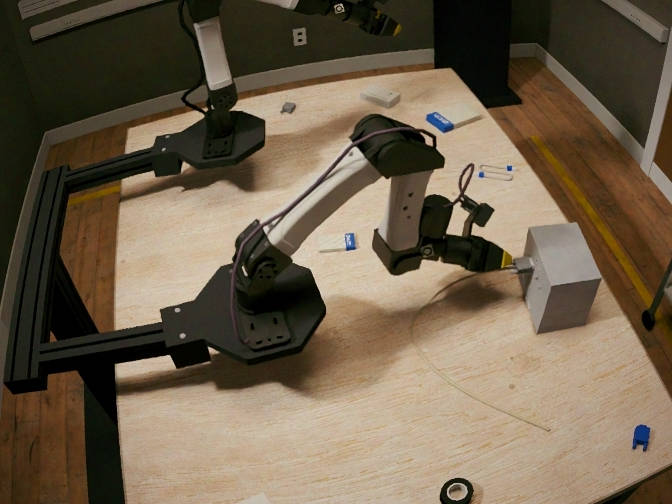

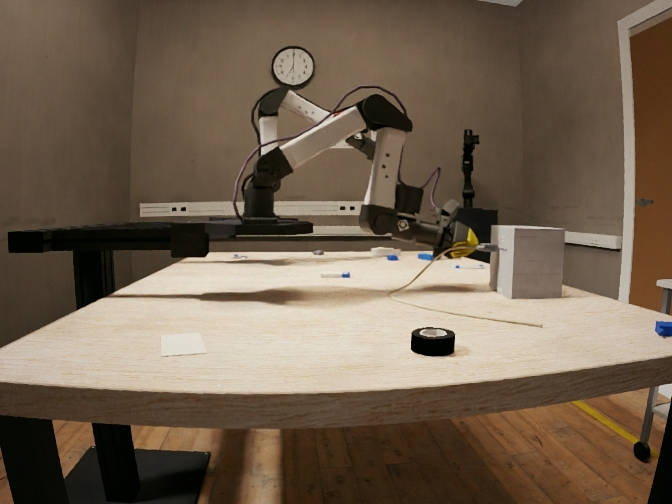

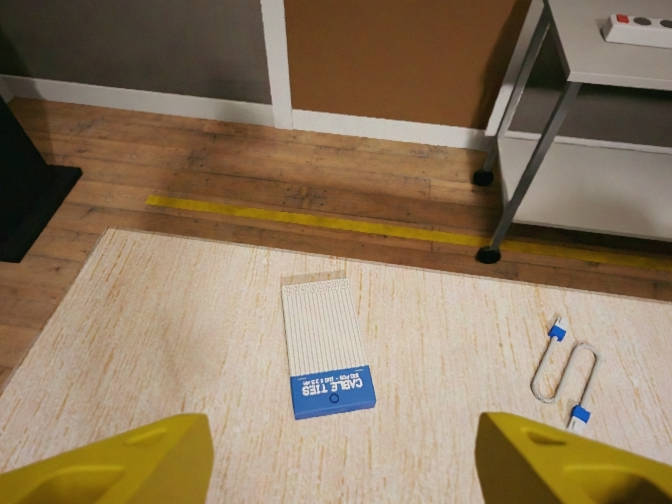

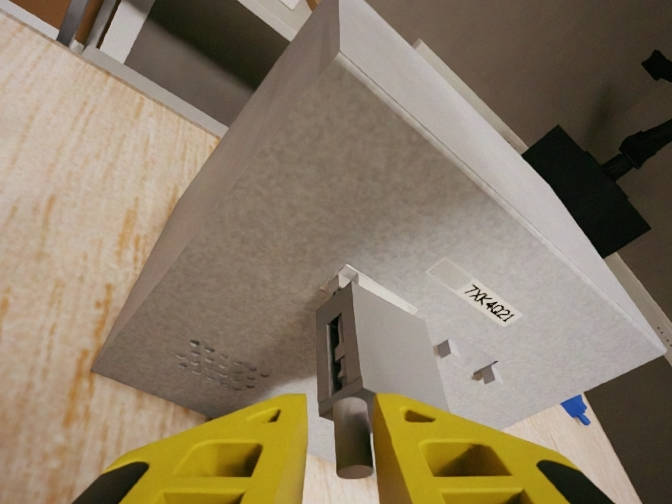

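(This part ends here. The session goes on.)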